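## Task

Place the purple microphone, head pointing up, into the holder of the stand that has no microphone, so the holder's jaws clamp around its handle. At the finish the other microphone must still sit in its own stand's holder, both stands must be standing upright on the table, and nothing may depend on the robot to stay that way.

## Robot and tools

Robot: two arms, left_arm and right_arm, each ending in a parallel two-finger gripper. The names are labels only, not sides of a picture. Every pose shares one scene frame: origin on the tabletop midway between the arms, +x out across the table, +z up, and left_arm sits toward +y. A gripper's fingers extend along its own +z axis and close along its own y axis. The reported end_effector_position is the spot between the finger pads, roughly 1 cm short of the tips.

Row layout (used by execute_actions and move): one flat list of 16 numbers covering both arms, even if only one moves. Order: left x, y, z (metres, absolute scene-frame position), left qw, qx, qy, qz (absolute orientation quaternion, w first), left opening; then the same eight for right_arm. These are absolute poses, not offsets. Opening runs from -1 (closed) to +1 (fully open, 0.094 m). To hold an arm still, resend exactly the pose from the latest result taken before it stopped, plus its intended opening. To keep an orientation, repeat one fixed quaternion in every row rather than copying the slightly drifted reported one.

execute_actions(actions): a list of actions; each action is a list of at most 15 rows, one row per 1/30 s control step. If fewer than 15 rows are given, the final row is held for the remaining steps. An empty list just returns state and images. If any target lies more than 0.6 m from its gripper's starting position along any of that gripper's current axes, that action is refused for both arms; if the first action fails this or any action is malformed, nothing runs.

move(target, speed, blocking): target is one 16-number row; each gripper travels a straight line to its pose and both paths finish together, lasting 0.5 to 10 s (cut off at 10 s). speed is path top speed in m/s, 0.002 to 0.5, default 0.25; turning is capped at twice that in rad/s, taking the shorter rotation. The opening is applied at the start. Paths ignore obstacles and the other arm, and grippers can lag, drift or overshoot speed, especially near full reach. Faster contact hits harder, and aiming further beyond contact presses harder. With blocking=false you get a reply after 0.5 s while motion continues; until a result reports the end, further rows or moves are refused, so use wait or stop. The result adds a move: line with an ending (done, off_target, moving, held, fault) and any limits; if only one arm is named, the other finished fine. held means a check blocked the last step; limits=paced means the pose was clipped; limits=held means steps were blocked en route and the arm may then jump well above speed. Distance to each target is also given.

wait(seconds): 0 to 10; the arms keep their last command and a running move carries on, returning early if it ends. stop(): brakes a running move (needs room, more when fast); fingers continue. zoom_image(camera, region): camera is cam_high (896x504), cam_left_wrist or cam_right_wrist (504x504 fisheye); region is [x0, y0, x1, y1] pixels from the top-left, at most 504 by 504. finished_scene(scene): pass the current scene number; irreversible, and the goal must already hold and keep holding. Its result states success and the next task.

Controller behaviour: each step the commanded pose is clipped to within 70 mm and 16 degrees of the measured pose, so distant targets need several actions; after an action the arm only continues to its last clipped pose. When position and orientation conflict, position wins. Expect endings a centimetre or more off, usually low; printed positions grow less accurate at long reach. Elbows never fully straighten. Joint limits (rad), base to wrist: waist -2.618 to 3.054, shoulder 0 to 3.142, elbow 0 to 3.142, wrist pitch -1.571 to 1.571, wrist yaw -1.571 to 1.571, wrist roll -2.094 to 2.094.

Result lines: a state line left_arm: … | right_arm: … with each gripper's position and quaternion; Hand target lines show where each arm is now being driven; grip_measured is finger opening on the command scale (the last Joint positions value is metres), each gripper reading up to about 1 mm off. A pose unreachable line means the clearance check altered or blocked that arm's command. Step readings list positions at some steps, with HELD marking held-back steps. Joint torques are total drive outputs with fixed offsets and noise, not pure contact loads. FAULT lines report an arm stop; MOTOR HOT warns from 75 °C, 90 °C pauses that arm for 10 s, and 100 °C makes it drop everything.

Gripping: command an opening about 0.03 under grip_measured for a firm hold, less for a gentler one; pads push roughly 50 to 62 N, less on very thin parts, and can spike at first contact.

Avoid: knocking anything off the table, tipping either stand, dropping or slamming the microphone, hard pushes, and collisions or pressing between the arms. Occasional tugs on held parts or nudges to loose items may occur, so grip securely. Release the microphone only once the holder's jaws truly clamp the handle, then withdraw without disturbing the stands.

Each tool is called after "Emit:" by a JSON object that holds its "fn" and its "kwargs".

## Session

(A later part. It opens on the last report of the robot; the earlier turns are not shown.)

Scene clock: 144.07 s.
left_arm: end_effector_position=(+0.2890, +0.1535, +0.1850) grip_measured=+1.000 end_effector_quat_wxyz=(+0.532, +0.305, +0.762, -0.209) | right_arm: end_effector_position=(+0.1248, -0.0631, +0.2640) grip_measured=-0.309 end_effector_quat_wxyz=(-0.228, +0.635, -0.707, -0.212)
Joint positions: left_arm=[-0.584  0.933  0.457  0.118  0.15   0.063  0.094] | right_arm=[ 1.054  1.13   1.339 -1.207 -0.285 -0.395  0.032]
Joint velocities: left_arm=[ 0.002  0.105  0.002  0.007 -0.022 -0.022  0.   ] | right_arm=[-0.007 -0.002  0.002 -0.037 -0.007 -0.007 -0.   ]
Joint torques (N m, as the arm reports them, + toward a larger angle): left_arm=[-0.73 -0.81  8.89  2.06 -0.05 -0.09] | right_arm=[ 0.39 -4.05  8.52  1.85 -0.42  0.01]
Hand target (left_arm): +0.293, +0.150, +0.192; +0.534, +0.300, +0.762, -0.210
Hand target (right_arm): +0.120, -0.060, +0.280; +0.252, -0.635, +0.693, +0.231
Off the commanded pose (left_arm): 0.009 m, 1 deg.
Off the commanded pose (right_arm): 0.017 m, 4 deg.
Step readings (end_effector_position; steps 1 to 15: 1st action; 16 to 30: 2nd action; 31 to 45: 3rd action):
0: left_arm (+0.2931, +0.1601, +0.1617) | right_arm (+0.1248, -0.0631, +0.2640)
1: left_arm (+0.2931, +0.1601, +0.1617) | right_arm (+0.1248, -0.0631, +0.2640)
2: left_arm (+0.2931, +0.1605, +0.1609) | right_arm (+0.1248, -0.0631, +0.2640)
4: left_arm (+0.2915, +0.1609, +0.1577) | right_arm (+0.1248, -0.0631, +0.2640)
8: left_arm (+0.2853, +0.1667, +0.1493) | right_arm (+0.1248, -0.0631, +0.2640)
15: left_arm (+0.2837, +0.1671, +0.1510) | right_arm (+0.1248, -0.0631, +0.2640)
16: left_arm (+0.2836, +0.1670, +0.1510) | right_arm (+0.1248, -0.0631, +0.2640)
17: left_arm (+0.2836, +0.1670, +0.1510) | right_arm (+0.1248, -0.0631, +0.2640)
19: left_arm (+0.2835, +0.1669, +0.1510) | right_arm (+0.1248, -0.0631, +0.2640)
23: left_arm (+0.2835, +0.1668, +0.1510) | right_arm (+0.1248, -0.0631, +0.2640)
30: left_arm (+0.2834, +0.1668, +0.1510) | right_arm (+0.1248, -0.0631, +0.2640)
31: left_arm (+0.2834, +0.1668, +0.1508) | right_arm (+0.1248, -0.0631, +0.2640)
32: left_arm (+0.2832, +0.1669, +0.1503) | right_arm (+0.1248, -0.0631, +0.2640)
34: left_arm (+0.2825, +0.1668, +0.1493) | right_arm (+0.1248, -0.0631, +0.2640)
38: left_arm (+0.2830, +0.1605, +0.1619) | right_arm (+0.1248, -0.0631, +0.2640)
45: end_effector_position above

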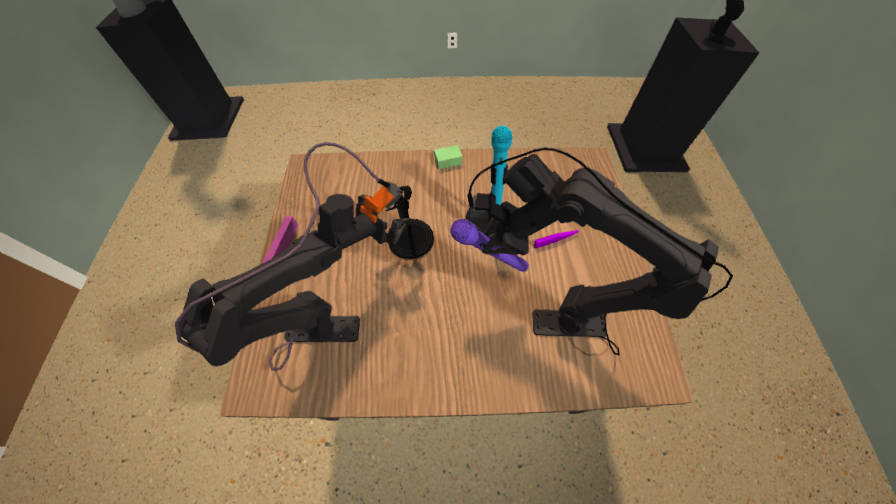

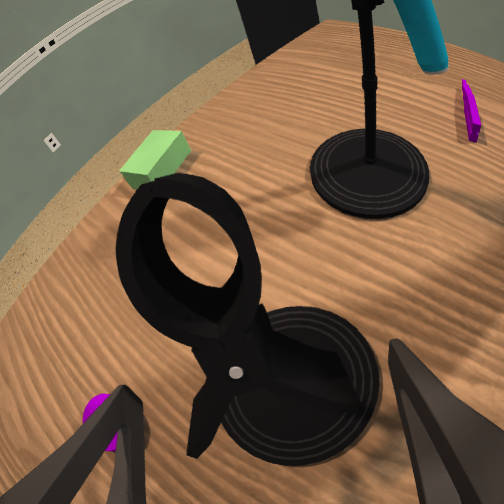

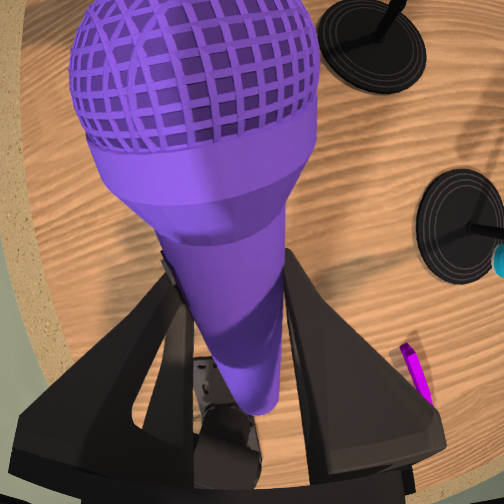

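Emit:
{"fn": "execute_actions", "kwargs": {"actions": [[[0.2945,0.1487,0.191,0.534,0.30,0.762,-0.21,0.9,0.12,-0.06,0.28,0.252,-0.635,0.693,0.231,-0.36],[0.296,0.1474,0.190,0.534,0.30,0.762,-0.21,0.8,0.12,-0.06,0.28,0.252,-0.635,0.693,0.231,-0.36],[0.2975,0.146,0.189,0.534,0.30,0.762,-0.21,0.7,0.12,-0.06,0.28,0.252,-0.635,0.693,0.231,-0.36],[0.299,0.1447,0.188,0.534,0.30,0.762,-0.21,0.6,0.12,-0.06,0.28,0.252,-0.635,0.693,0.231,-0.36],[0.300,0.1435,0.187,0.534,0.30,0.762,-0.21,0.5,0.12,-0.06,0.28,0.252,-0.635,0.693,0.231,-0.36],[0.300,0.1435,0.187,0.534,0.30,0.762,-0.21,0.4,0.12,-0.06,0.28,0.252,-0.635,0.693,0.231,-0.36]],[[0.300,0.1435,0.187,0.534,0.30,0.762,-0.21,0.35,0.12,-0.06,0.28,0.252,-0.635,0.693,0.231,-0.36],[0.300,0.1435,0.187,0.534,0.30,0.762,-0.21,0.3,0.12,-0.06,0.28,0.252,-0.635,0.693,0.231,-0.36],[0.300,0.1435,0.187,0.534,0.30,0.762,-0.21,0.25,0.12,-0.06,0.28,0.252,-0.635,0.693,0.231,-0.36],[0.300,0.1435,0.187,0.534,0.30,0.762,-0.21,0.2,0.12,-0.06,0.28,0.252,-0.635,0.693,0.231,-0.36],[0.300,0.1435,0.187,0.534,0.30,0.762,-0.21,0.15,0.12,-0.06,0.28,0.252,-0.635,0.693,0.231,-0.36],[0.300,0.1435,0.187,0.534,0.30,0.762,-0.21,0.1,0.12,-0.06,0.28,0.252,-0.635,0.693,0.231,-0.36],[0.300,0.1435,0.187,0.534,0.30,0.762,-0.21,0.05,0.12,-0.06,0.28,0.252,-0.635,0.693,0.231,-0.36],[0.300,0.1435,0.187,0.534,0.30,0.762,-0.21,0.0,0.12,-0.06,0.28,0.252,-0.635,0.693,0.231,-0.36],[0.300,0.1435,0.187,0.534,0.30,0.762,-0.21,-0.05,0.12,-0.06,0.28,0.252,-0.635,0.693,0.231,-0.36],[0.300,0.1435,0.187,0.534,0.30,0.762,-0.21,-0.1,0.12,-0.06,0.28,0.252,-0.635,0.693,0.231,-0.36]]]}}

Scene clock: 146.73 s.
left_arm: end_effector_position=(+0.2894, +0.1489, +0.1631) grip_measured=-0.094 end_effector_quat_wxyz=(+0.503, +0.312, +0.780, -0.204) | right_arm: end_effector_position=(+0.1248, -0.0631, +0.2640) grip_measured=-0.309 end_effector_quat_wxyz=(-0.228, +0.635, -0.707, -0.212)
Joint positions: left_arm=[-0.597  0.998  0.457  0.113  0.145  0.061  0.043] | right_arm=[ 1.054  1.13   1.339 -1.207 -0.285 -0.395  0.032]
Joint velocities: left_arm=[-0.017  0.007 -0.002 -0.037  0.007  0.066  0.   ] | right_arm=[-0.007 -0.002 -0.002 -0.022 -0.022  0.037 -0.   ]
Joint torques (N m, as the arm reports them, + toward a larger angle): left_arm=[-0.14 -1.6   8.77  2.52 -0.1  -0.1 ] | right_arm=[ 0.39 -4.05  8.52  1.85 -0.42  0.01]
Hand target (left_arm): +0.298, +0.145, +0.187; +0.534, +0.300, +0.762, -0.210
Hand target (right_arm): +0.120, -0.060, +0.280; +0.252, -0.635, +0.693, +0.231
Off the commanded pose (left_arm): 0.027 m, 4 deg.
Off the commanded pose (right_arm): 0.017 m, 4 deg.
Step readings (end_effector_position; steps 1 to 15: 1st action; 16 to 30: 2nd action):
0: left_arm (+0.2897, +0.1545, +0.1793) | right_arm (+0.1248, -0.0631, +0.2640)
1: left_arm (+0.2897, +0.1545, +0.1793) | right_arm (+0.1248, -0.0631, +0.2640)
2: left_arm (+0.2899, +0.1543, +0.1788) | right_arm (+0.1248, -0.0631, +0.2640)
4: left_arm (+0.2911, +0.1531, +0.1758) | right_arm (+0.1248, -0.0631, +0.2640)
8: left_arm (+0.2916, +0.1492, +0.1675) | right_arm (+0.1248, -0.0631, +0.2640)
15: left_arm (+0.2919, +0.1491, +0.1672) | right_arm (+0.1248, -0.0631, +0.2640)
16: left_arm (+0.2918, +0.1489, +0.1672) | right_arm (+0.1248, -0.0631, +0.2640)
17: left_arm (+0.2913, +0.1483, +0.1673) | right_arm (+0.1248, -0.0631, +0.2640)
19: left_arm (+0.2907, +0.1480, +0.1668) | right_arm (+0.1248, -0.0631, +0.2640)
23: left_arm (+0.2899, +0.1486, +0.1644) | right_arm (+0.1248, -0.0631, +0.2640)
30: end_effector_position above

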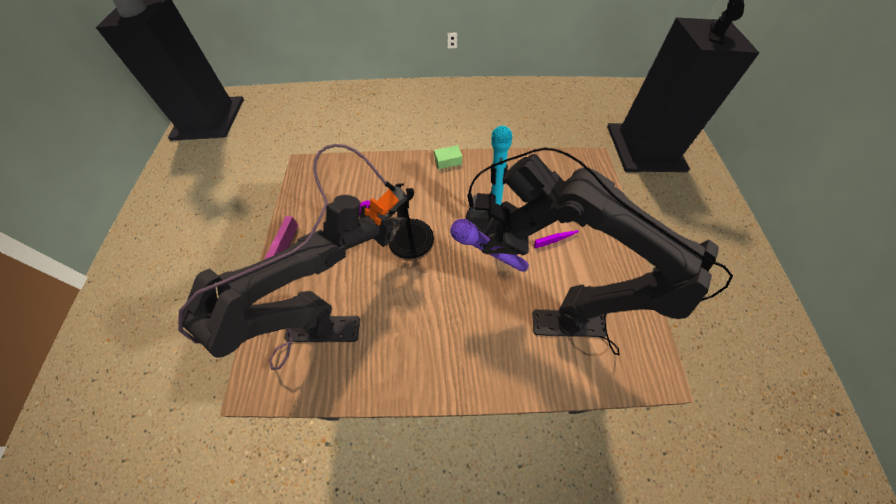

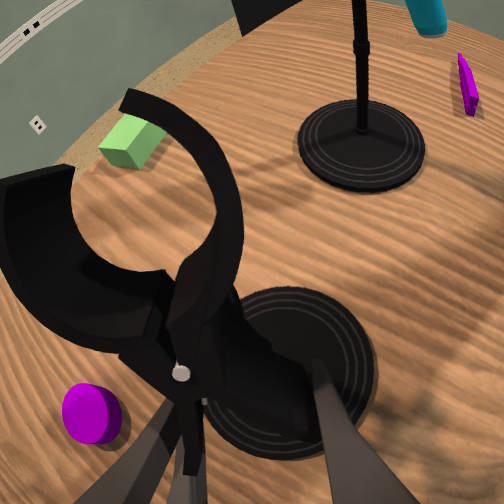

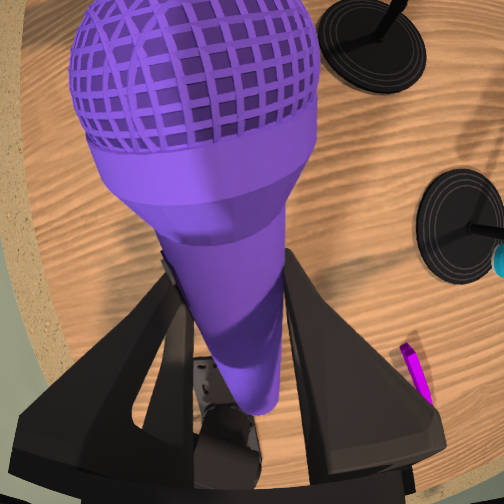

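Emit:
{"fn": "execute_actions", "kwargs": {"actions": [[[0.299,0.145,0.187,0.534,0.30,0.762,-0.21,0.0,0.12,-0.06,0.28,0.252,-0.635,0.693,0.231,-0.36],[0.299,0.145,0.187,0.534,0.30,0.762,-0.21,0.1,0.12,-0.06,0.28,0.252,-0.635,0.693,0.231,-0.36],[0.299,0.145,0.187,0.534,0.30,0.762,-0.21,0.2,0.12,-0.06,0.28,0.252,-0.635,0.693,0.231,-0.36],[0.299,0.145,0.187,0.534,0.30,0.762,-0.21,0.3,0.12,-0.06,0.28,0.252,-0.635,0.693,0.231,-0.36],[0.299,0.145,0.187,0.534,0.30,0.762,-0.21,0.5,0.12,-0.06,0.28,0.252,-0.635,0.693,0.231,-0.36],[0.299,0.145,0.187,0.534,0.30,0.762,-0.21,0.8,0.12,-0.06,0.28,0.252,-0.635,0.693,0.231,-0.36]],[[0.2995,0.145,0.189,0.534,0.30,0.762,-0.21,0.8,0.12,-0.06,0.28,0.252,-0.635,0.693,0.231,-0.36],[0.300,0.145,0.191,0.534,0.30,0.762,-0.21,0.8,0.12,-0.06,0.28,0.252,-0.635,0.693,0.231,-0.36],[0.3005,0.145,0.193,0.534,0.30,0.762,-0.21,0.8,0.12,-0.06,0.28,0.252,-0.635,0.693,0.231,-0.36],[0.301,0.145,0.195,0.534,0.30,0.762,-0.21,0.8,0.12,-0.06,0.28,0.252,-0.635,0.693,0.231,-0.36],[0.301,0.145,0.197,0.534,0.30,0.762,-0.21,0.8,0.12,-0.06,0.28,0.252,-0.635,0.693,0.231,-0.36],[0.301,0.145,0.199,0.534,0.30,0.762,-0.21,0.8,0.12,-0.06,0.28,0.252,-0.635,0.693,0.231,-0.36],[0.301,0.145,0.201,0.534,0.30,0.762,-0.21,0.8,0.12,-0.06,0.28,0.252,-0.635,0.693,0.231,-0.36]],[[0.301,0.145,0.201,0.534,0.30,0.762,-0.21,0.8,0.12,-0.06,0.28,0.252,-0.635,0.693,0.231,-0.36]]]}}

Scene clock: 149.80 s.
left_arm: end_effector_position=(+0.2953, +0.1466, +0.1806) grip_measured=+0.798 end_effector_quat_wxyz=(+0.515, +0.308, +0.774, -0.204) | right_arm: end_effector_position=(+0.1248, -0.0631, +0.2640) grip_measured=-0.309 end_effector_quat_wxyz=(-0.228, +0.635, -0.707, -0.212)
Joint positions: left_arm=[-0.597  0.998  0.503  0.095  0.136  0.06   0.084] | right_arm=[ 1.054  1.13   1.339 -1.207 -0.285 -0.395  0.032]
Joint velocities: left_arm=[-0.007 -0.007 -0.007  0.007  0.051  0.037 -0.   ] | right_arm=[ 0.002  0.002  0.012  0.051  0.022 -0.051 -0.   ]
Joint torques (N m, as the arm reports them, + toward a larger angle): left_arm=[ 0.67 -2.78  9.51  2.08  0.05 -0.04] | right_arm=[ 0.38 -4.07  8.53  1.85 -0.42  0.01]
Hand target (left_arm): +0.300, +0.145, +0.201; +0.534, +0.300, +0.762, -0.210
Hand target (right_arm): +0.120, -0.060, +0.280; +0.252, -0.635, +0.693, +0.231
Off the commanded pose (left_arm): 0.021 m, 3 deg.
Off the commanded pose (right_arm): 0.017 m, 4 deg.
Step readings (end_effector_position; steps 1 to 15: 1st action; 16 to 30: 2nd action; 31 to 45: 3rd action):
0: left_arm (+0.2894, +0.1489, +0.1631) | right_arm (+0.1248, -0.0631, +0.2640)
1: left_arm (+0.2894, +0.1489, +0.1631) | right_arm (+0.1248, -0.0631, +0.2640)
2: left_arm (+0.2895, +0.1489, +0.1634) | right_arm (+0.1248, -0.0631, +0.2640)
4: left_arm (+0.2910, +0.1488, +0.1658) | right_arm (+0.1248, -0.0631, +0.2640)
8: left_arm (+0.2920, +0.1490, +0.1673) | right_arm (+0.1248, -0.0631, +0.2640)
15: left_arm (+0.2920, +0.1490, +0.1674) | right_arm (+0.1248, -0.0631, +0.2640)
16: left_arm (+0.2920, +0.1490, +0.1674) | right_arm (+0.1248, -0.0631, +0.2640)
17: left_arm (+0.2920, +0.1490, +0.1674) | right_arm (+0.1248, -0.0631, +0.2640)
19: left_arm (+0.2922, +0.1488, +0.1682) | right_arm (+0.1248, -0.0631, +0.2640)
23: left_arm (+0.2946, +0.1472, +0.1772) | right_arm (+0.1248, -0.0631, +0.2640)
30: left_arm (+0.2959, +0.1463, +0.1822) | right_arm (+0.1248, -0.0631, +0.2640)
31: left_arm (+0.2958, +0.1463, +0.1819) | right_arm (+0.1248, -0.0631, +0.2640)
32: left_arm (+0.2957, +0.1464, +0.1815) | right_arm (+0.1248, -0.0631, +0.2640)
34: left_arm (+0.2956, +0.1465, +0.1812) | right_arm (+0.1248, -0.0631, +0.2640)
38: left_arm (+0.2954, +0.1466, +0.1807) | right_arm (+0.1248, -0.0631, +0.2640)
45: end_effector_position above

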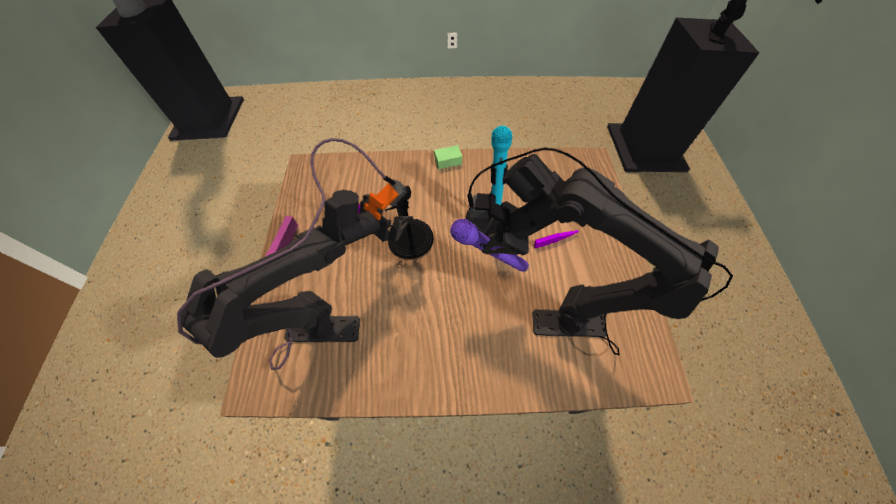

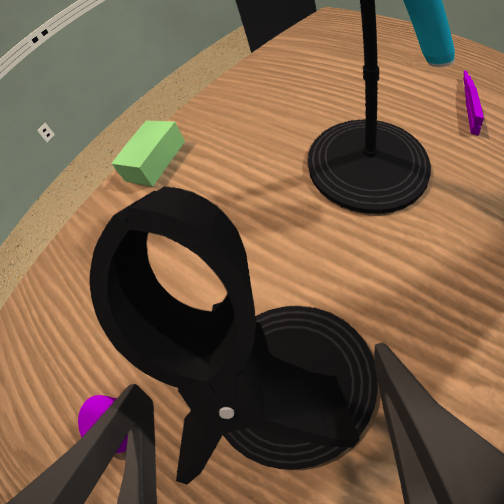

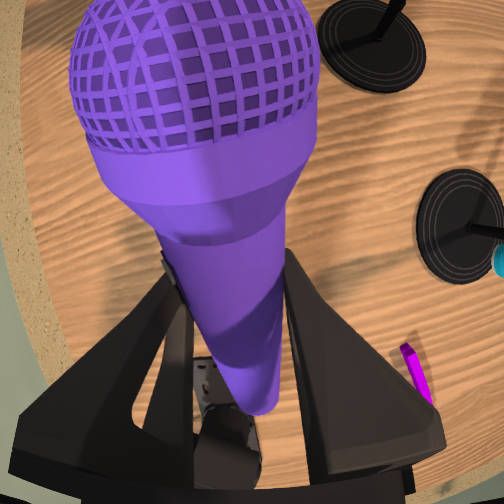

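Height now good; closing on the wings.

Emit:
{"fn": "execute_actions", "kwargs": {"actions": [[[0.302,0.147,0.201,0.534,0.30,0.762,-0.21,0.6,0.12,-0.06,0.28,0.252,-0.635,0.693,0.231,-0.36],[0.302,0.147,0.201,0.534,0.30,0.762,-0.21,0.45,0.12,-0.06,0.28,0.252,-0.635,0.693,0.231,-0.36],[0.302,0.147,0.201,0.534,0.30,0.762,-0.21,0.4,0.12,-0.06,0.28,0.252,-0.635,0.693,0.231,-0.36],[0.302,0.147,0.201,0.534,0.30,0.762,-0.21,0.35,0.12,-0.06,0.28,0.252,-0.635,0.693,0.231,-0.36],[0.302,0.147,0.201,0.534,0.30,0.762,-0.21,0.3,0.12,-0.06,0.28,0.252,-0.635,0.693,0.231,-0.36],[0.302,0.147,0.201,0.534,0.30,0.762,-0.21,0.25,0.12,-0.06,0.28,0.252,-0.635,0.693,0.231,-0.36],[0.302,0.147,0.201,0.534,0.30,0.762,-0.21,0.2,0.12,-0.06,0.28,0.252,-0.635,0.693,0.231,-0.36],[0.302,0.147,0.201,0.534,0.30,0.762,-0.21,0.15,0.12,-0.06,0.28,0.252,-0.635,0.693,0.231,-0.36],[0.302,0.147,0.201,0.534,0.30,0.762,-0.21,0.1,0.12,-0.06,0.28,0.252,-0.635,0.693,0.231,-0.36],[0.302,0.147,0.201,0.534,0.30,0.762,-0.21,0.05,0.12,-0.06,0.28,0.252,-0.635,0.693,0.231,-0.36],[0.302,0.147,0.201,0.534,0.30,0.762,-0.21,0.0,0.12,-0.06,0.28,0.252,-0.635,0.693,0.231,-0.36],[0.302,0.147,0.201,0.534,0.30,0.762,-0.21,-0.05,0.12,-0.06,0.28,0.252,-0.635,0.693,0.231,-0.36],[0.302,0.147,0.201,0.534,0.30,0.762,-0.21,-0.1,0.12,-0.06,0.28,0.252,-0.635,0.693,0.231,-0.36],[0.302,0.147,0.201,0.534,0.30,0.762,-0.21,-0.15,0.12,-0.06,0.28,0.252,-0.635,0.693,0.231,-0.36],[0.302,0.147,0.201,0.534,0.30,0.762,-0.21,-0.2,0.12,-0.06,0.28,0.252,-0.635,0.693,0.231,-0.36]],[[0.302,0.147,0.201,0.534,0.30,0.762,-0.21,-0.25,0.12,-0.06,0.28,0.252,-0.635,0.693,0.231,-0.36],[0.302,0.147,0.201,0.534,0.30,0.762,-0.21,-0.3,0.12,-0.06,0.28,0.252,-0.635,0.693,0.231,-0.36],[0.302,0.147,0.201,0.534,0.30,0.762,-0.21,-0.35,0.12,-0.06,0.28,0.252,-0.635,0.693,0.231,-0.36],[0.302,0.147,0.201,0.534,0.30,0.762,-0.21,-0.4,0.12,-0.06,0.28,0.252,-0.635,0.693,0.231,-0.36]]]}}

Scene clock: 152.60 s.
left_arm: end_effector_position=(+0.2911, +0.1480, +0.1721) grip_measured=-0.393 end_effector_quat_wxyz=(+0.497, +0.315, +0.782, -0.207) | right_arm: end_effector_position=(+0.1248, -0.0631, +0.2640) grip_measured=-0.309 end_effector_quat_wxyz=(-0.228, +0.635, -0.707, -0.212)
Joint positions: left_arm=[-0.587  0.998  0.503  0.056  0.163  0.064  0.028] | right_arm=[ 1.054  1.13   1.339 -1.207 -0.285 -0.395  0.032]
Joint velocities: left_arm=[-0.012  0.002 -0.012  0.081  0.007 -0.022 -0.001] | right_arm=[-0.017  0.012 -0.002 -0.095  0.007 -0.051 -0.   ]
Joint torques (N m, as the arm reports them, + toward a larger angle): left_arm=[ 0.83 -2.98  9.21  2.44 -0.12 -0.03] | right_arm=[ 0.38 -4.05  8.51  1.85 -0.42  0.01]
Hand target (left_arm): +0.300, +0.148, +0.201; +0.534, +0.299, +0.762, -0.210
Hand target (right_arm): +0.120, -0.060, +0.280; +0.252, -0.635, +0.693, +0.231
Off the commanded pose (left_arm): 0.031 m, 5 deg.
Off the commanded pose (right_arm): 0.017 m, 4 deg.
Step readings (end_effector_position; steps 1 to 15: 1st action; 16 to 30: 2nd action):
0: left_arm (+0.2953, +0.1467, +0.1805) | right_arm (+0.1248, -0.0631, +0.2640)
1: left_arm (+0.2955, +0.1469, +0.1805) | right_arm (+0.1248, -0.0631, +0.2640)
2: left_arm (+0.2961, +0.1477, +0.1804) | right_arm (+0.1248, -0.0631, +0.2640)
4: left_arm (+0.2968, +0.1487, +0.1803) | right_arm (+0.1248, -0.0631, +0.2640)
8: left_arm (+0.2944, +0.1470, +0.1790) | right_arm (+0.1248, -0.0631, +0.2640)
15: left_arm (+0.2922, +0.1477, +0.1743) | right_arm (+0.1248, -0.0631, +0.2640)
16: left_arm (+0.2919, +0.1478, +0.1738) | right_arm (+0.1248, -0.0631, +0.2640)
17: left_arm (+0.2917, +0.1479, +0.1733) | right_arm (+0.1248, -0.0631, +0.2640)
19: left_arm (+0.2912, +0.1480, +0.1724) | right_arm (+0.1248, -0.0631, +0.2640)
23: left_arm (+0.2911, +0.1480, +0.1721) | right_arm (+0.1248, -0.0631, +0.2640)
30: end_effector_position above

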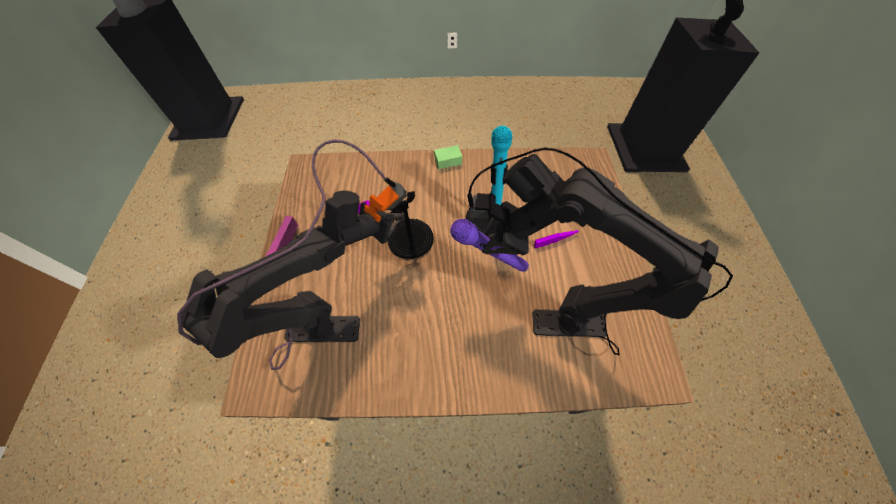

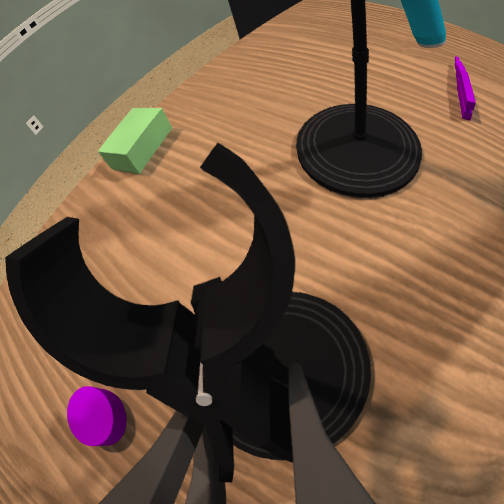

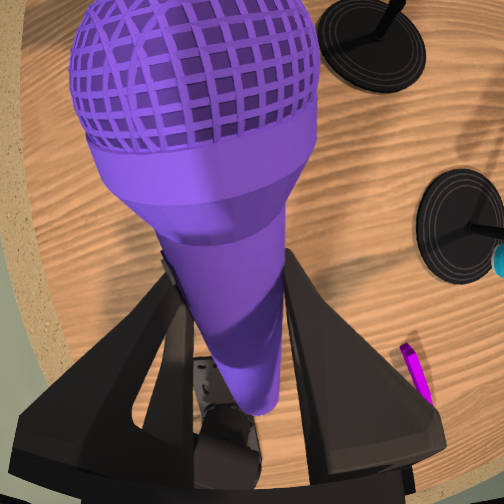

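Emit:
{"fn": "execute_actions", "kwargs": {"actions": [[[0.300,0.148,0.201,0.534,0.30,0.762,-0.21,-0.45,0.12,-0.06,0.28,0.252,-0.635,0.693,0.231,-0.36],[0.300,0.148,0.201,0.534,0.30,0.762,-0.21,-0.5,0.12,-0.06,0.28,0.252,-0.635,0.693,0.231,-0.36],[0.300,0.148,0.201,0.534,0.30,0.762,-0.21,-0.55,0.12,-0.06,0.28,0.252,-0.635,0.693,0.231,-0.36],[0.300,0.148,0.201,0.534,0.30,0.762,-0.21,-0.6,0.12,-0.06,0.28,0.252,-0.635,0.693,0.231,-0.36]]]}}

Scene clock: 153.63 s.
left_arm: end_effector_position=(+0.2926, +0.1498, +0.1718) grip_measured=-0.514 end_effector_quat_wxyz=(+0.499, +0.314, +0.783, -0.200) | right_arm: end_effector_position=(+0.1248, -0.0631, +0.2640) grip_measured=-0.309 end_effector_quat_wxyz=(-0.228, +0.635, -0.707, -0.212)
Joint positions: left_arm=[-0.587  0.998  0.503  0.055  0.15   0.07   0.023] | right_arm=[ 1.054  1.13   1.339 -1.207 -0.285 -0.395  0.032]
Joint velocities: left_arm=[ 0.007  0.002  0.012 -0.037  0.037 -0.095 -0.003] | right_arm=[ 0.002 -0.002 -0.007 -0.007  0.007  0.022 -0.   ]
Joint torques (N m, as the arm reports them, + toward a larger angle): left_arm=[ 0.73 -3.78  8.87  2.34  0.   -0.11] | right_arm=[ 0.39 -4.07  8.53  1.85 -0.42  0.01]
Hand target (left_arm): +0.299, +0.149, +0.201; +0.534, +0.300, +0.762, -0.210
Hand target (right_arm): +0.120, -0.060, +0.280; +0.252, -0.635, +0.693, +0.231
Off the commanded pose (left_arm): 0.030 m, 5 deg.
Off the commanded pose (right_arm): 0.017 m, 4 deg.
Step readings (end_effector_position):
0: left_arm (+0.2910, +0.1481, +0.1720) | right_arm (+0.1248, -0.0631, +0.2640)
1: left_arm (+0.2912, +0.1483, +0.1718) | right_arm (+0.1248, -0.0631, +0.2640)
2: left_arm (+0.2915, +0.1487, +0.1717) | right_arm (+0.1248, -0.0631, +0.2640)
4: left_arm (+0.2925, +0.1498, +0.1717) | right_arm (+0.1248, -0.0631, +0.2640)
8: left_arm (+0.2926, +0.1498, +0.1718) | right_arm (+0.1248, -0.0631, +0.2640)
15: end_effector_position above

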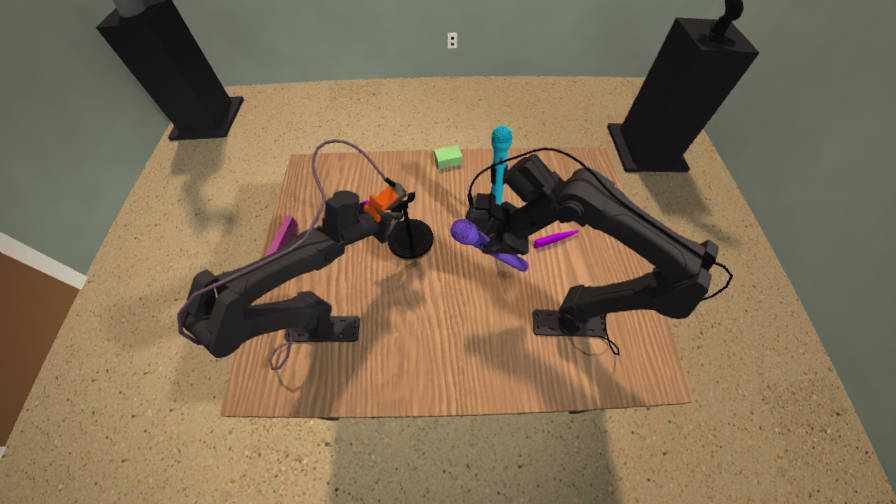

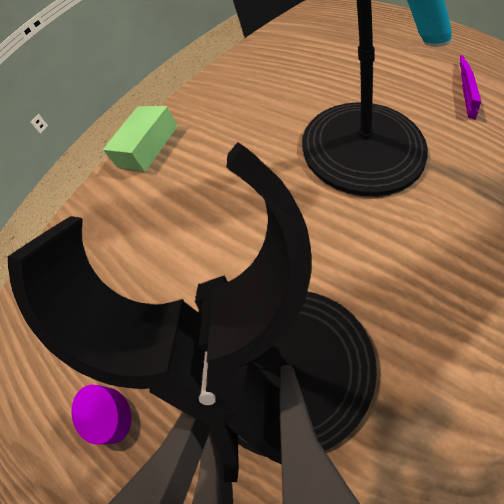

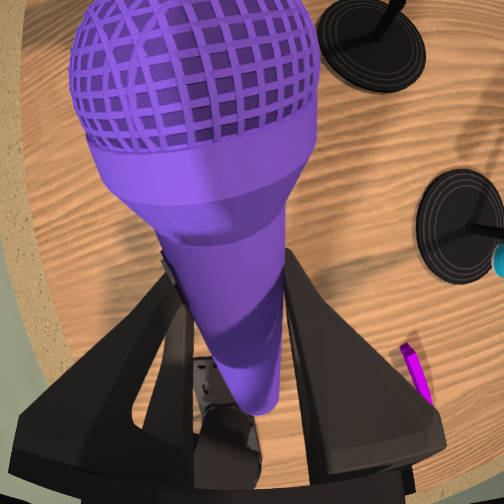

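Emit:
{"fn": "move", "kwargs": {"target": [0.304,0.157,0.2,0.455,0.472,0.687,-0.313,-0.56,0.12,-0.06,0.28,0.252,-0.635,0.693,0.231,-0.36], "speed": 0.12}}

Scene clock: 156.93 s.
left_arm: end_effector_position=(+0.3076, +0.1695, +0.1716) grip_measured=-0.514 end_effector_quat_wxyz=(+0.440, +0.460, +0.720, -0.277) | right_arm: end_effector_position=(+0.1246, -0.0635, +0.2637) grip_measured=-0.309 end_effector_quat_wxyz=(-0.227, +0.635, -0.707, -0.211)
Joint positions: left_arm=[-0.228  1.209  0.7   -0.181  0.764  0.526  0.023] | right_arm=[ 1.054  1.13   1.339 -1.21  -0.285 -0.395  0.032]
Joint velocities: left_arm=[-0.002 -0.002  0.007 -0.051  0.022  0.051 -0.   ] | right_arm=[-0.007 -0.007 -0.022  0.007 -0.007 -0.081  0.   ]
Joint torques (N m, as the arm reports them, + toward a larger angle): left_arm=[-0.27 -3.2   9.8   1.69  1.48 -0.1 ] | right_arm=[ 0.39 -4.06  8.54  1.88 -0.43  0.01]
Hand target (left_arm): +0.304, +0.158, +0.197; +0.455, +0.474, +0.687, -0.310
Hand target (right_arm): +0.120, -0.060, +0.280; +0.252, -0.635, +0.693, +0.231
Off the commanded pose (left_arm): 0.031 m, 6 deg.
Off the commanded pose (right_arm): 0.017 m, 4 deg.
move: off_target (left_arm, right_arm)

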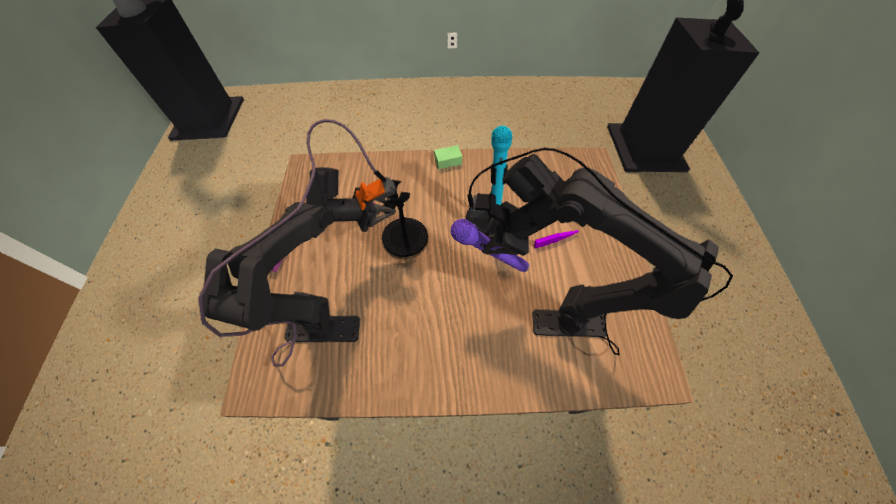

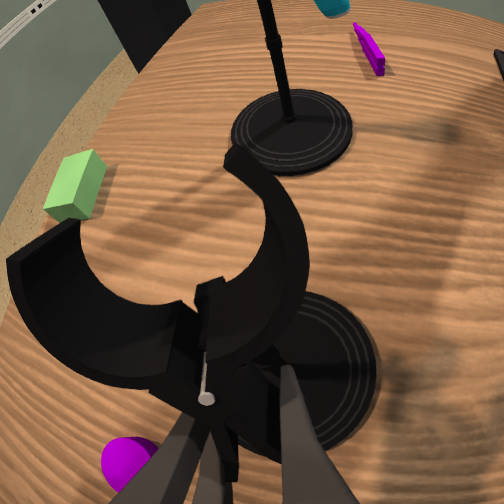

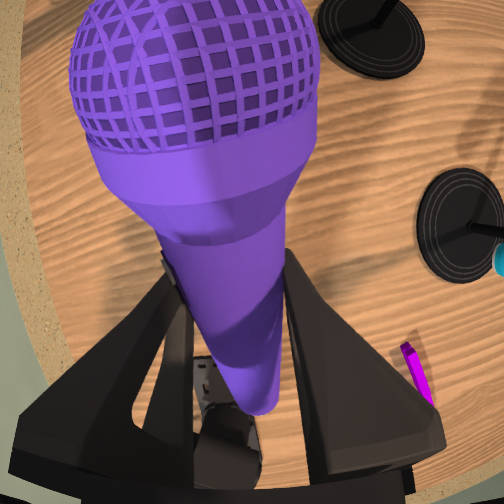

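Emit:
{"fn": "move", "kwargs": {"target": [0.300,0.145,0.2,0.362,0.625,0.553,-0.415,-0.56,0.12,-0.06,0.28,0.252,-0.635,0.693,0.231,-0.36], "speed": 0.12}}

Scene clock: 161.87 s.
left_arm: end_effector_position=(+0.3112, +0.1570, +0.1682) grip_measured=-0.513 end_effector_quat_wxyz=(+0.353, +0.642, +0.574, -0.365) | right_arm: end_effector_position=(+0.1242, -0.0639, +0.2633) grip_measured=-0.309 end_effector_quat_wxyz=(-0.225, +0.635, -0.708, -0.211)
Joint positions: left_arm=[-0.164  1.671  1.2   -0.918  1.057  1.401  0.023] | right_arm=[ 1.054  1.13   1.339 -1.212 -0.285 -0.395  0.032]
Joint velocities: left_arm=[-0.012  0.032  0.002 -0.007  0.007  0.022 -0.001] | right_arm=[-0.002 -0.017  0.007  0.037  0.007 -0.007  0.   ]
Joint torques (N m, as the arm reports them, + toward a larger angle): left_arm=[-1.48 -7.13  8.72 -0.13  1.86 -0.03] | right_arm=[ 0.38 -4.07  8.54  1.9  -0.42  0.01]
Hand target (left_arm): +0.300, +0.145, +0.196; +0.364, +0.626, +0.553, -0.412
Hand target (right_arm): +0.120, -0.060, +0.280; +0.251, -0.635, +0.693, +0.231
Off the commanded pose (left_arm): 0.036 m, 7 deg.
Off the commanded pose (right_arm): 0.018 m, 4 deg.
move: off_target (left_arm, right_arm)

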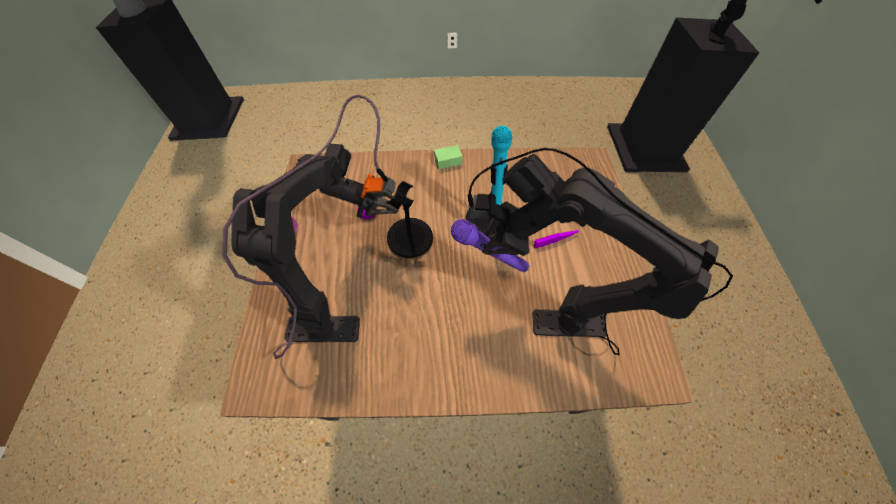

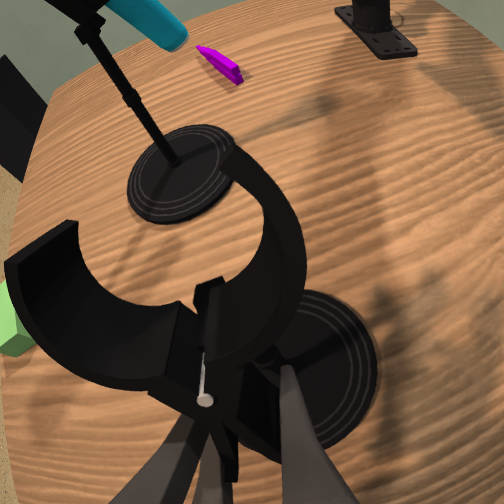

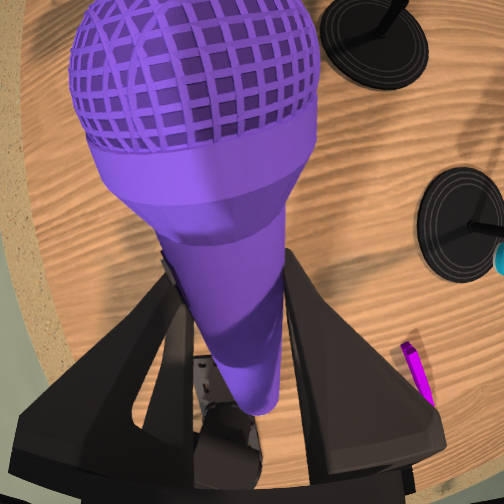

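Emit:
{"fn": "execute_actions", "kwargs": {"actions": [[[0.303,0.148,0.192,0.360,0.63,0.56,-0.40,-0.56,0.12,-0.06,0.28,0.252,-0.635,0.693,0.231,-0.36],[0.306,0.151,0.188,0.360,0.635,0.565,-0.39,-0.56,0.12,-0.06,0.28,0.252,-0.635,0.693,0.231,-0.36],[0.309,0.154,0.184,0.358,0.637,0.57,-0.38,-0.56,0.12,-0.06,0.28,0.252,-0.635,0.693,0.231,-0.36],[0.310,0.156,0.180,0.356,0.638,0.572,-0.372,-0.56,0.12,-0.06,0.28,0.252,-0.635,0.693,0.231,-0.36],[0.310,0.156,0.180,0.356,0.638,0.572,-0.372,-0.5,0.12,-0.06,0.28,0.252,-0.635,0.693,0.231,-0.36],[0.310,0.156,0.180,0.356,0.638,0.572,-0.372,-0.43,0.12,-0.06,0.28,0.252,-0.635,0.693,0.231,-0.36],[0.310,0.156,0.180,0.356,0.638,0.572,-0.372,-0.36,0.12,-0.06,0.28,0.252,-0.635,0.693,0.231,-0.36],[0.310,0.156,0.180,0.356,0.638,0.572,-0.372,-0.29,0.12,-0.06,0.28,0.252,-0.635,0.693,0.231,-0.36],[0.310,0.156,0.180,0.356,0.638,0.572,-0.372,-0.22,0.12,-0.06,0.28,0.252,-0.635,0.693,0.231,-0.36],[0.310,0.156,0.180,0.356,0.638,0.572,-0.372,-0.15,0.12,-0.06,0.28,0.252,-0.635,0.693,0.231,-0.36],[0.310,0.156,0.180,0.356,0.638,0.572,-0.372,-0.08,0.12,-0.06,0.28,0.252,-0.635,0.693,0.231,-0.36],[0.310,0.156,0.180,0.356,0.638,0.572,-0.372,0.0,0.12,-0.06,0.28,0.252,-0.635,0.693,0.231,-0.36],[0.310,0.156,0.180,0.356,0.638,0.572,-0.372,0.1,0.12,-0.06,0.28,0.252,-0.635,0.693,0.231,-0.36],[0.310,0.156,0.180,0.356,0.638,0.572,-0.372,0.2,0.12,-0.06,0.28,0.252,-0.635,0.693,0.231,-0.36],[0.310,0.156,0.180,0.356,0.638,0.572,-0.372,0.3,0.12,-0.06,0.28,0.252,-0.635,0.693,0.231,-0.36]],[[0.310,0.156,0.180,0.356,0.638,0.572,-0.372,0.5,0.12,-0.06,0.28,0.252,-0.635,0.693,0.231,-0.36],[0.310,0.156,0.180,0.356,0.638,0.572,-0.372,1,0.12,-0.06,0.28,0.252,-0.635,0.693,0.231,-0.36]]]}}

Scene clock: 165.50 s.
left_arm: end_effector_position=(+0.3103, +0.1598, +0.1675) grip_measured=+1.000 end_effector_quat_wxyz=(+0.349, +0.639, +0.578, -0.367) | right_arm: end_effector_position=(+0.1242, -0.0639, +0.2633) grip_measured=-0.309 end_effector_quat_wxyz=(-0.225, +0.635, -0.708, -0.211)
Joint positions: left_arm=[-0.156  1.672  1.201 -0.935  1.055  1.408  0.094] | right_arm=[ 1.054  1.13   1.339 -1.212 -0.285 -0.395  0.032]
Joint velocities: left_arm=[-0.027  0.007 -0.002  0.037 -0.037 -0.022  0.   ] | right_arm=[ 0.012  0.002  0.007  0.051 -0.007 -0.022 -0.001]
Joint torques (N m, as the arm reports them, + toward a larger angle): left_arm=[-0.49 -7.49  7.43  0.37  0.75 -0.02] | right_arm=[ 0.39 -4.06  8.52  1.9  -0.42  0.01]
Hand target (left_arm): +0.310, +0.156, +0.180; +0.356, +0.638, +0.572, -0.372
Hand target (right_arm): +0.120, -0.060, +0.280; +0.252, -0.635, +0.693, +0.231
Off the commanded pose (left_arm): 0.013 m, 1 deg.
Off the commanded pose (right_arm): 0.018 m, 4 deg.
Step readings (end_effector_position; steps 1 to 15: 1st action; 16 to 30: 2nd action):
0: left_arm (+0.3102, +0.1571, +0.1682) | right_arm (+0.1242, -0.0639, +0.2633)
1: left_arm (+0.3103, +0.1572, +0.1679) | right_arm (+0.1242, -0.0639, +0.2633)
2: left_arm (+0.3104, +0.1575, +0.1675) | right_arm (+0.1242, -0.0639, +0.2633)
4: left_arm (+0.3111, +0.1580, +0.1666) | right_arm (+0.1242, -0.0639, +0.2633)
8: left_arm (+0.3115, +0.1596, +0.1657) | right_arm (+0.1242, -0.0639, +0.2633)
15: left_arm (+0.3120, +0.1583, +0.1699) | right_arm (+0.1242, -0.0639, +0.2633)
16: left_arm (+0.3123, +0.1583, +0.1699) | right_arm (+0.1242, -0.0639, +0.2633)
17: left_arm (+0.3118, +0.1587, +0.1692) | right_arm (+0.1242, -0.0639, +0.2633)
19: left_arm (+0.3112, +0.1591, +0.1686) | right_arm (+0.1242, -0.0639, +0.2633)
23: left_arm (+0.3107, +0.1595, +0.1679) | right_arm (+0.1242, -0.0639, +0.2633)
30: end_effector_position above

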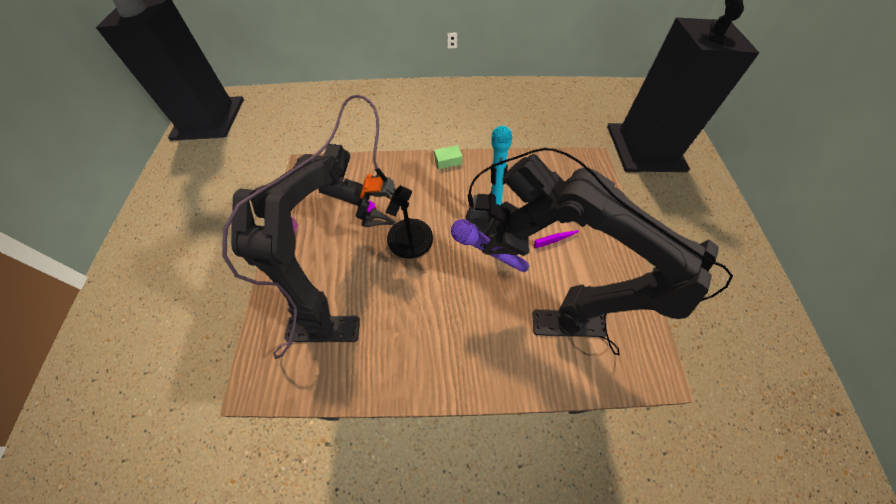

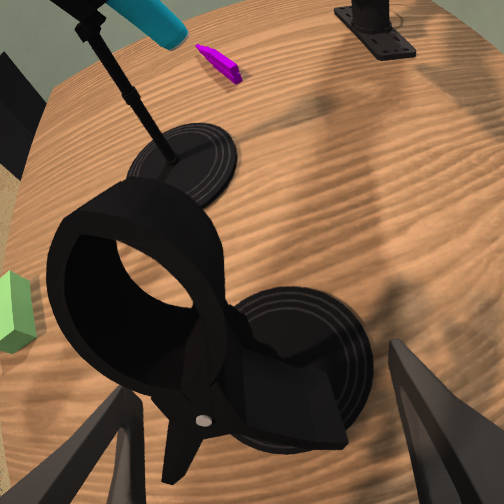

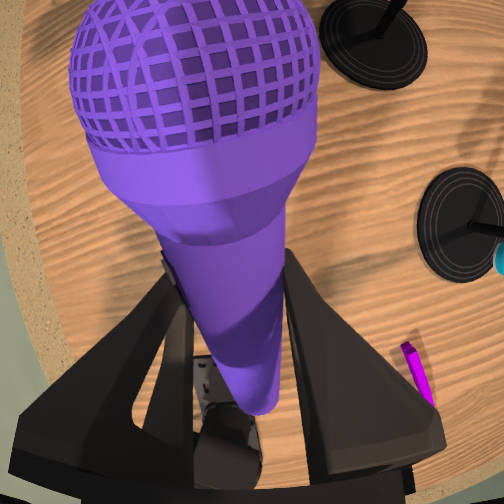

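Emit:
{"fn": "move", "kwargs": {"target": [0.315,0.218,0.205,0.391,0.599,0.559,-0.420,1,0.12,-0.06,0.28,0.252,-0.635,0.693,0.231,-0.36], "speed": 0.15}}

Emit:
{"fn": "move", "kwargs": {"target": [0.315,0.218,0.21,-0.020,0.0286,0.8185,-0.5736,1,0.12,-0.06,0.28,0.252,-0.635,0.693,0.231,-0.36], "speed": 0.5}}

Scene clock: 169.03 s.
left_arm: end_effector_position=(+0.3074, +0.2197, +0.1937) grip_measured=+1.000 end_effector_quat_wxyz=(+0.375, +0.606, +0.564, -0.418) | right_arm: end_effector_position=(+0.1241, -0.0641, +0.2632) grip_measured=-0.309 end_effector_quat_wxyz=(-0.225, +0.636, -0.708, -0.211)
Joint positions: left_arm=[ 0.074  1.795  1.352 -1.493  1.163  1.947  0.094] | right_arm=[ 1.054  1.13   1.339 -1.214 -0.285 -0.395  0.032]
Joint velocities: left_arm=[-0.012 -0.002  0.012 -0.11   0.037  0.022  0.   ] | right_arm=[-0.017 -0.002  0.002  0.051 -0.022 -0.037  0.   ]
Joint torques (N m, as the arm reports them, + toward a larger angle): left_arm=[ 0.01 -6.74  7.48 -0.56  0.92  0.13] | right_arm=[ 0.38 -4.06  8.52  1.91 -0.42  0.01]
Hand target (left_arm): +0.313, +0.218, +0.204; +0.389, +0.600, +0.558, -0.421
Hand target (right_arm): +0.120, -0.060, +0.280; +0.252, -0.635, +0.693, +0.231
Off the commanded pose (left_arm): 0.014 m, 2 deg.
Off the commanded pose (right_arm): 0.018 m, 4 deg.
move: off_target (left_arm, right_arm)

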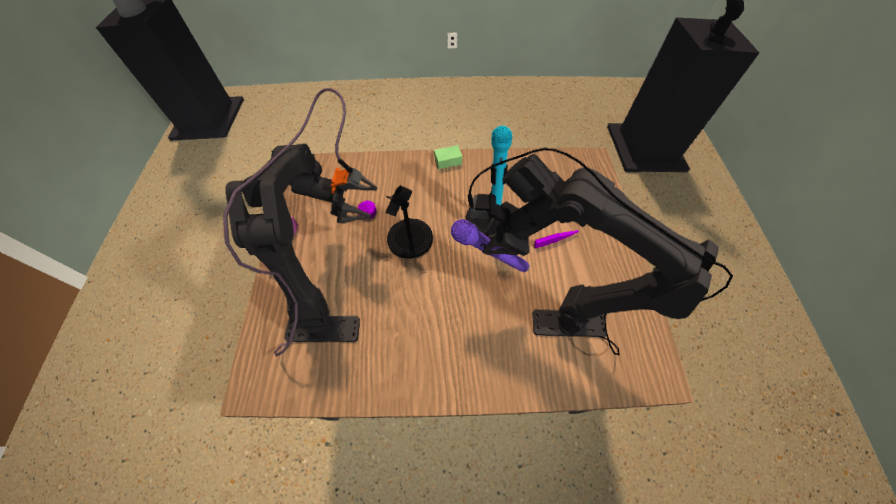

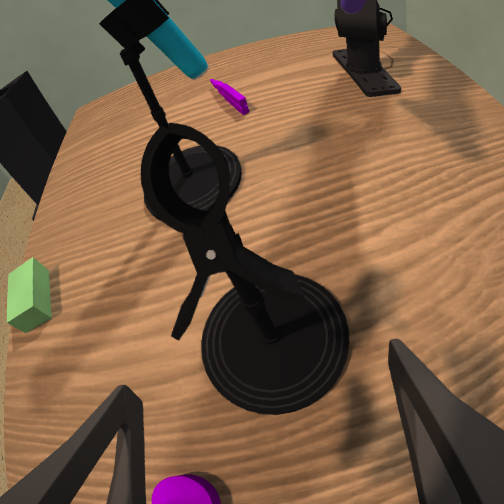

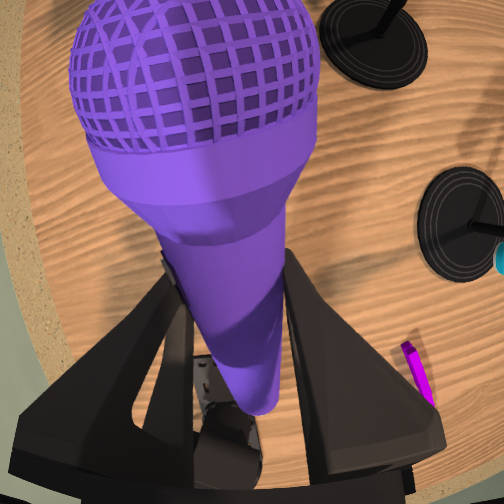

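Scene clock: 171.40 s.
left_arm: end_effector_position=(+0.3081, +0.2188, +0.1963) grip_measured=+1.000 end_effector_quat_wxyz=(-0.051, +0.013, +0.822, -0.567) | right_arm: end_effector_position=(+0.1239, -0.0646, +0.2628) grip_measured=-0.309 end_effector_quat_wxyz=(-0.224, +0.636, -0.708, -0.210)
Joint positions: left_arm=[ 0.074  1.823  1.378 -1.548  1.176  0.379  0.094] | right_arm=[ 1.054  1.13   1.339 -1.216 -0.285 -0.395  0.032]
Joint velocities: left_arm=[-0.002  0.002 -0.022 -0.037  0.022  0.022  0.   ] | right_arm=[-0.012 -0.002  0.007 -0.051  0.007 -0.081 -0.   ]
Joint torques (N m, as the arm reports them, + toward a larger angle): left_arm=[-0.03 -8.92  6.9  -0.23  0.82  0.08] | right_arm=[ 0.37 -4.06  8.53  1.93 -0.42  0.01]
Hand target (left_arm): +0.314, +0.218, +0.210; -0.020, +0.029, +0.818, -0.574
Hand target (right_arm): +0.120, -0.061, +0.280; +0.252, -0.635, +0.693, +0.231
Off the commanded pose (left_arm): 0.015 m, 4 deg.
Off the commanded pose (right_arm): 0.018 m, 4 deg.
move: off_target (left_arm, right_arm)

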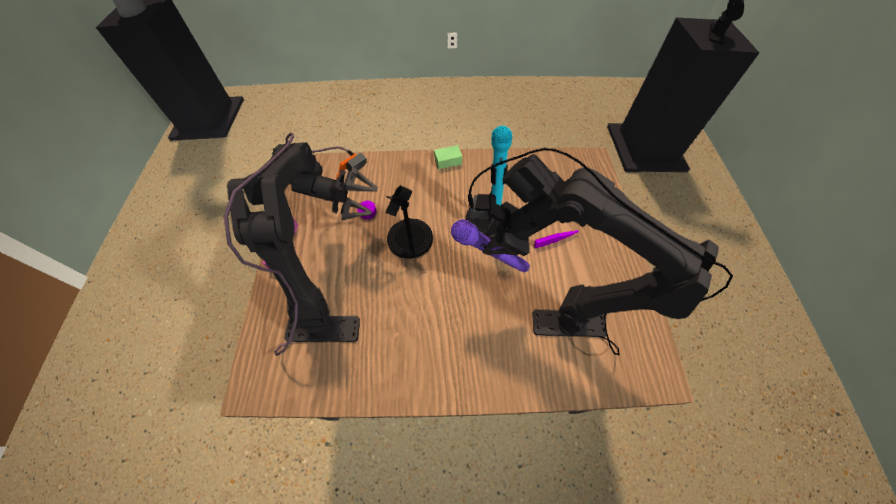

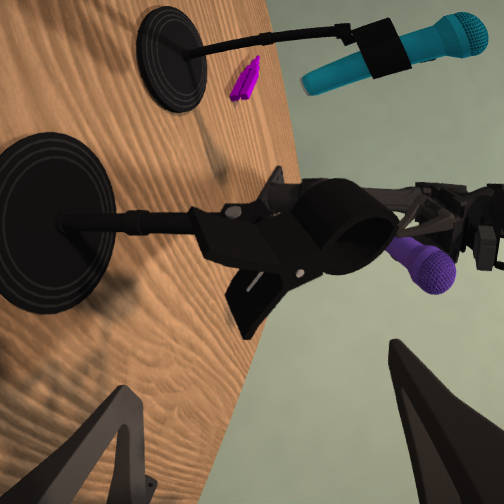

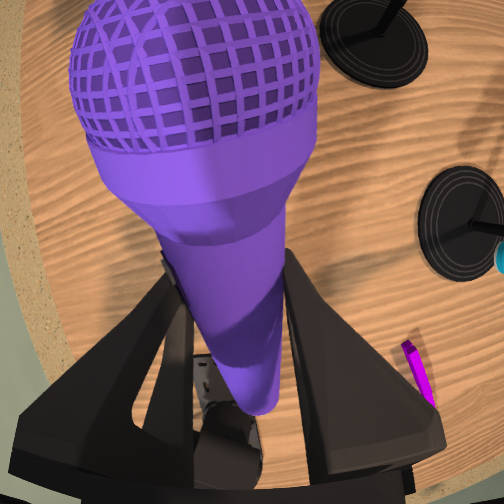

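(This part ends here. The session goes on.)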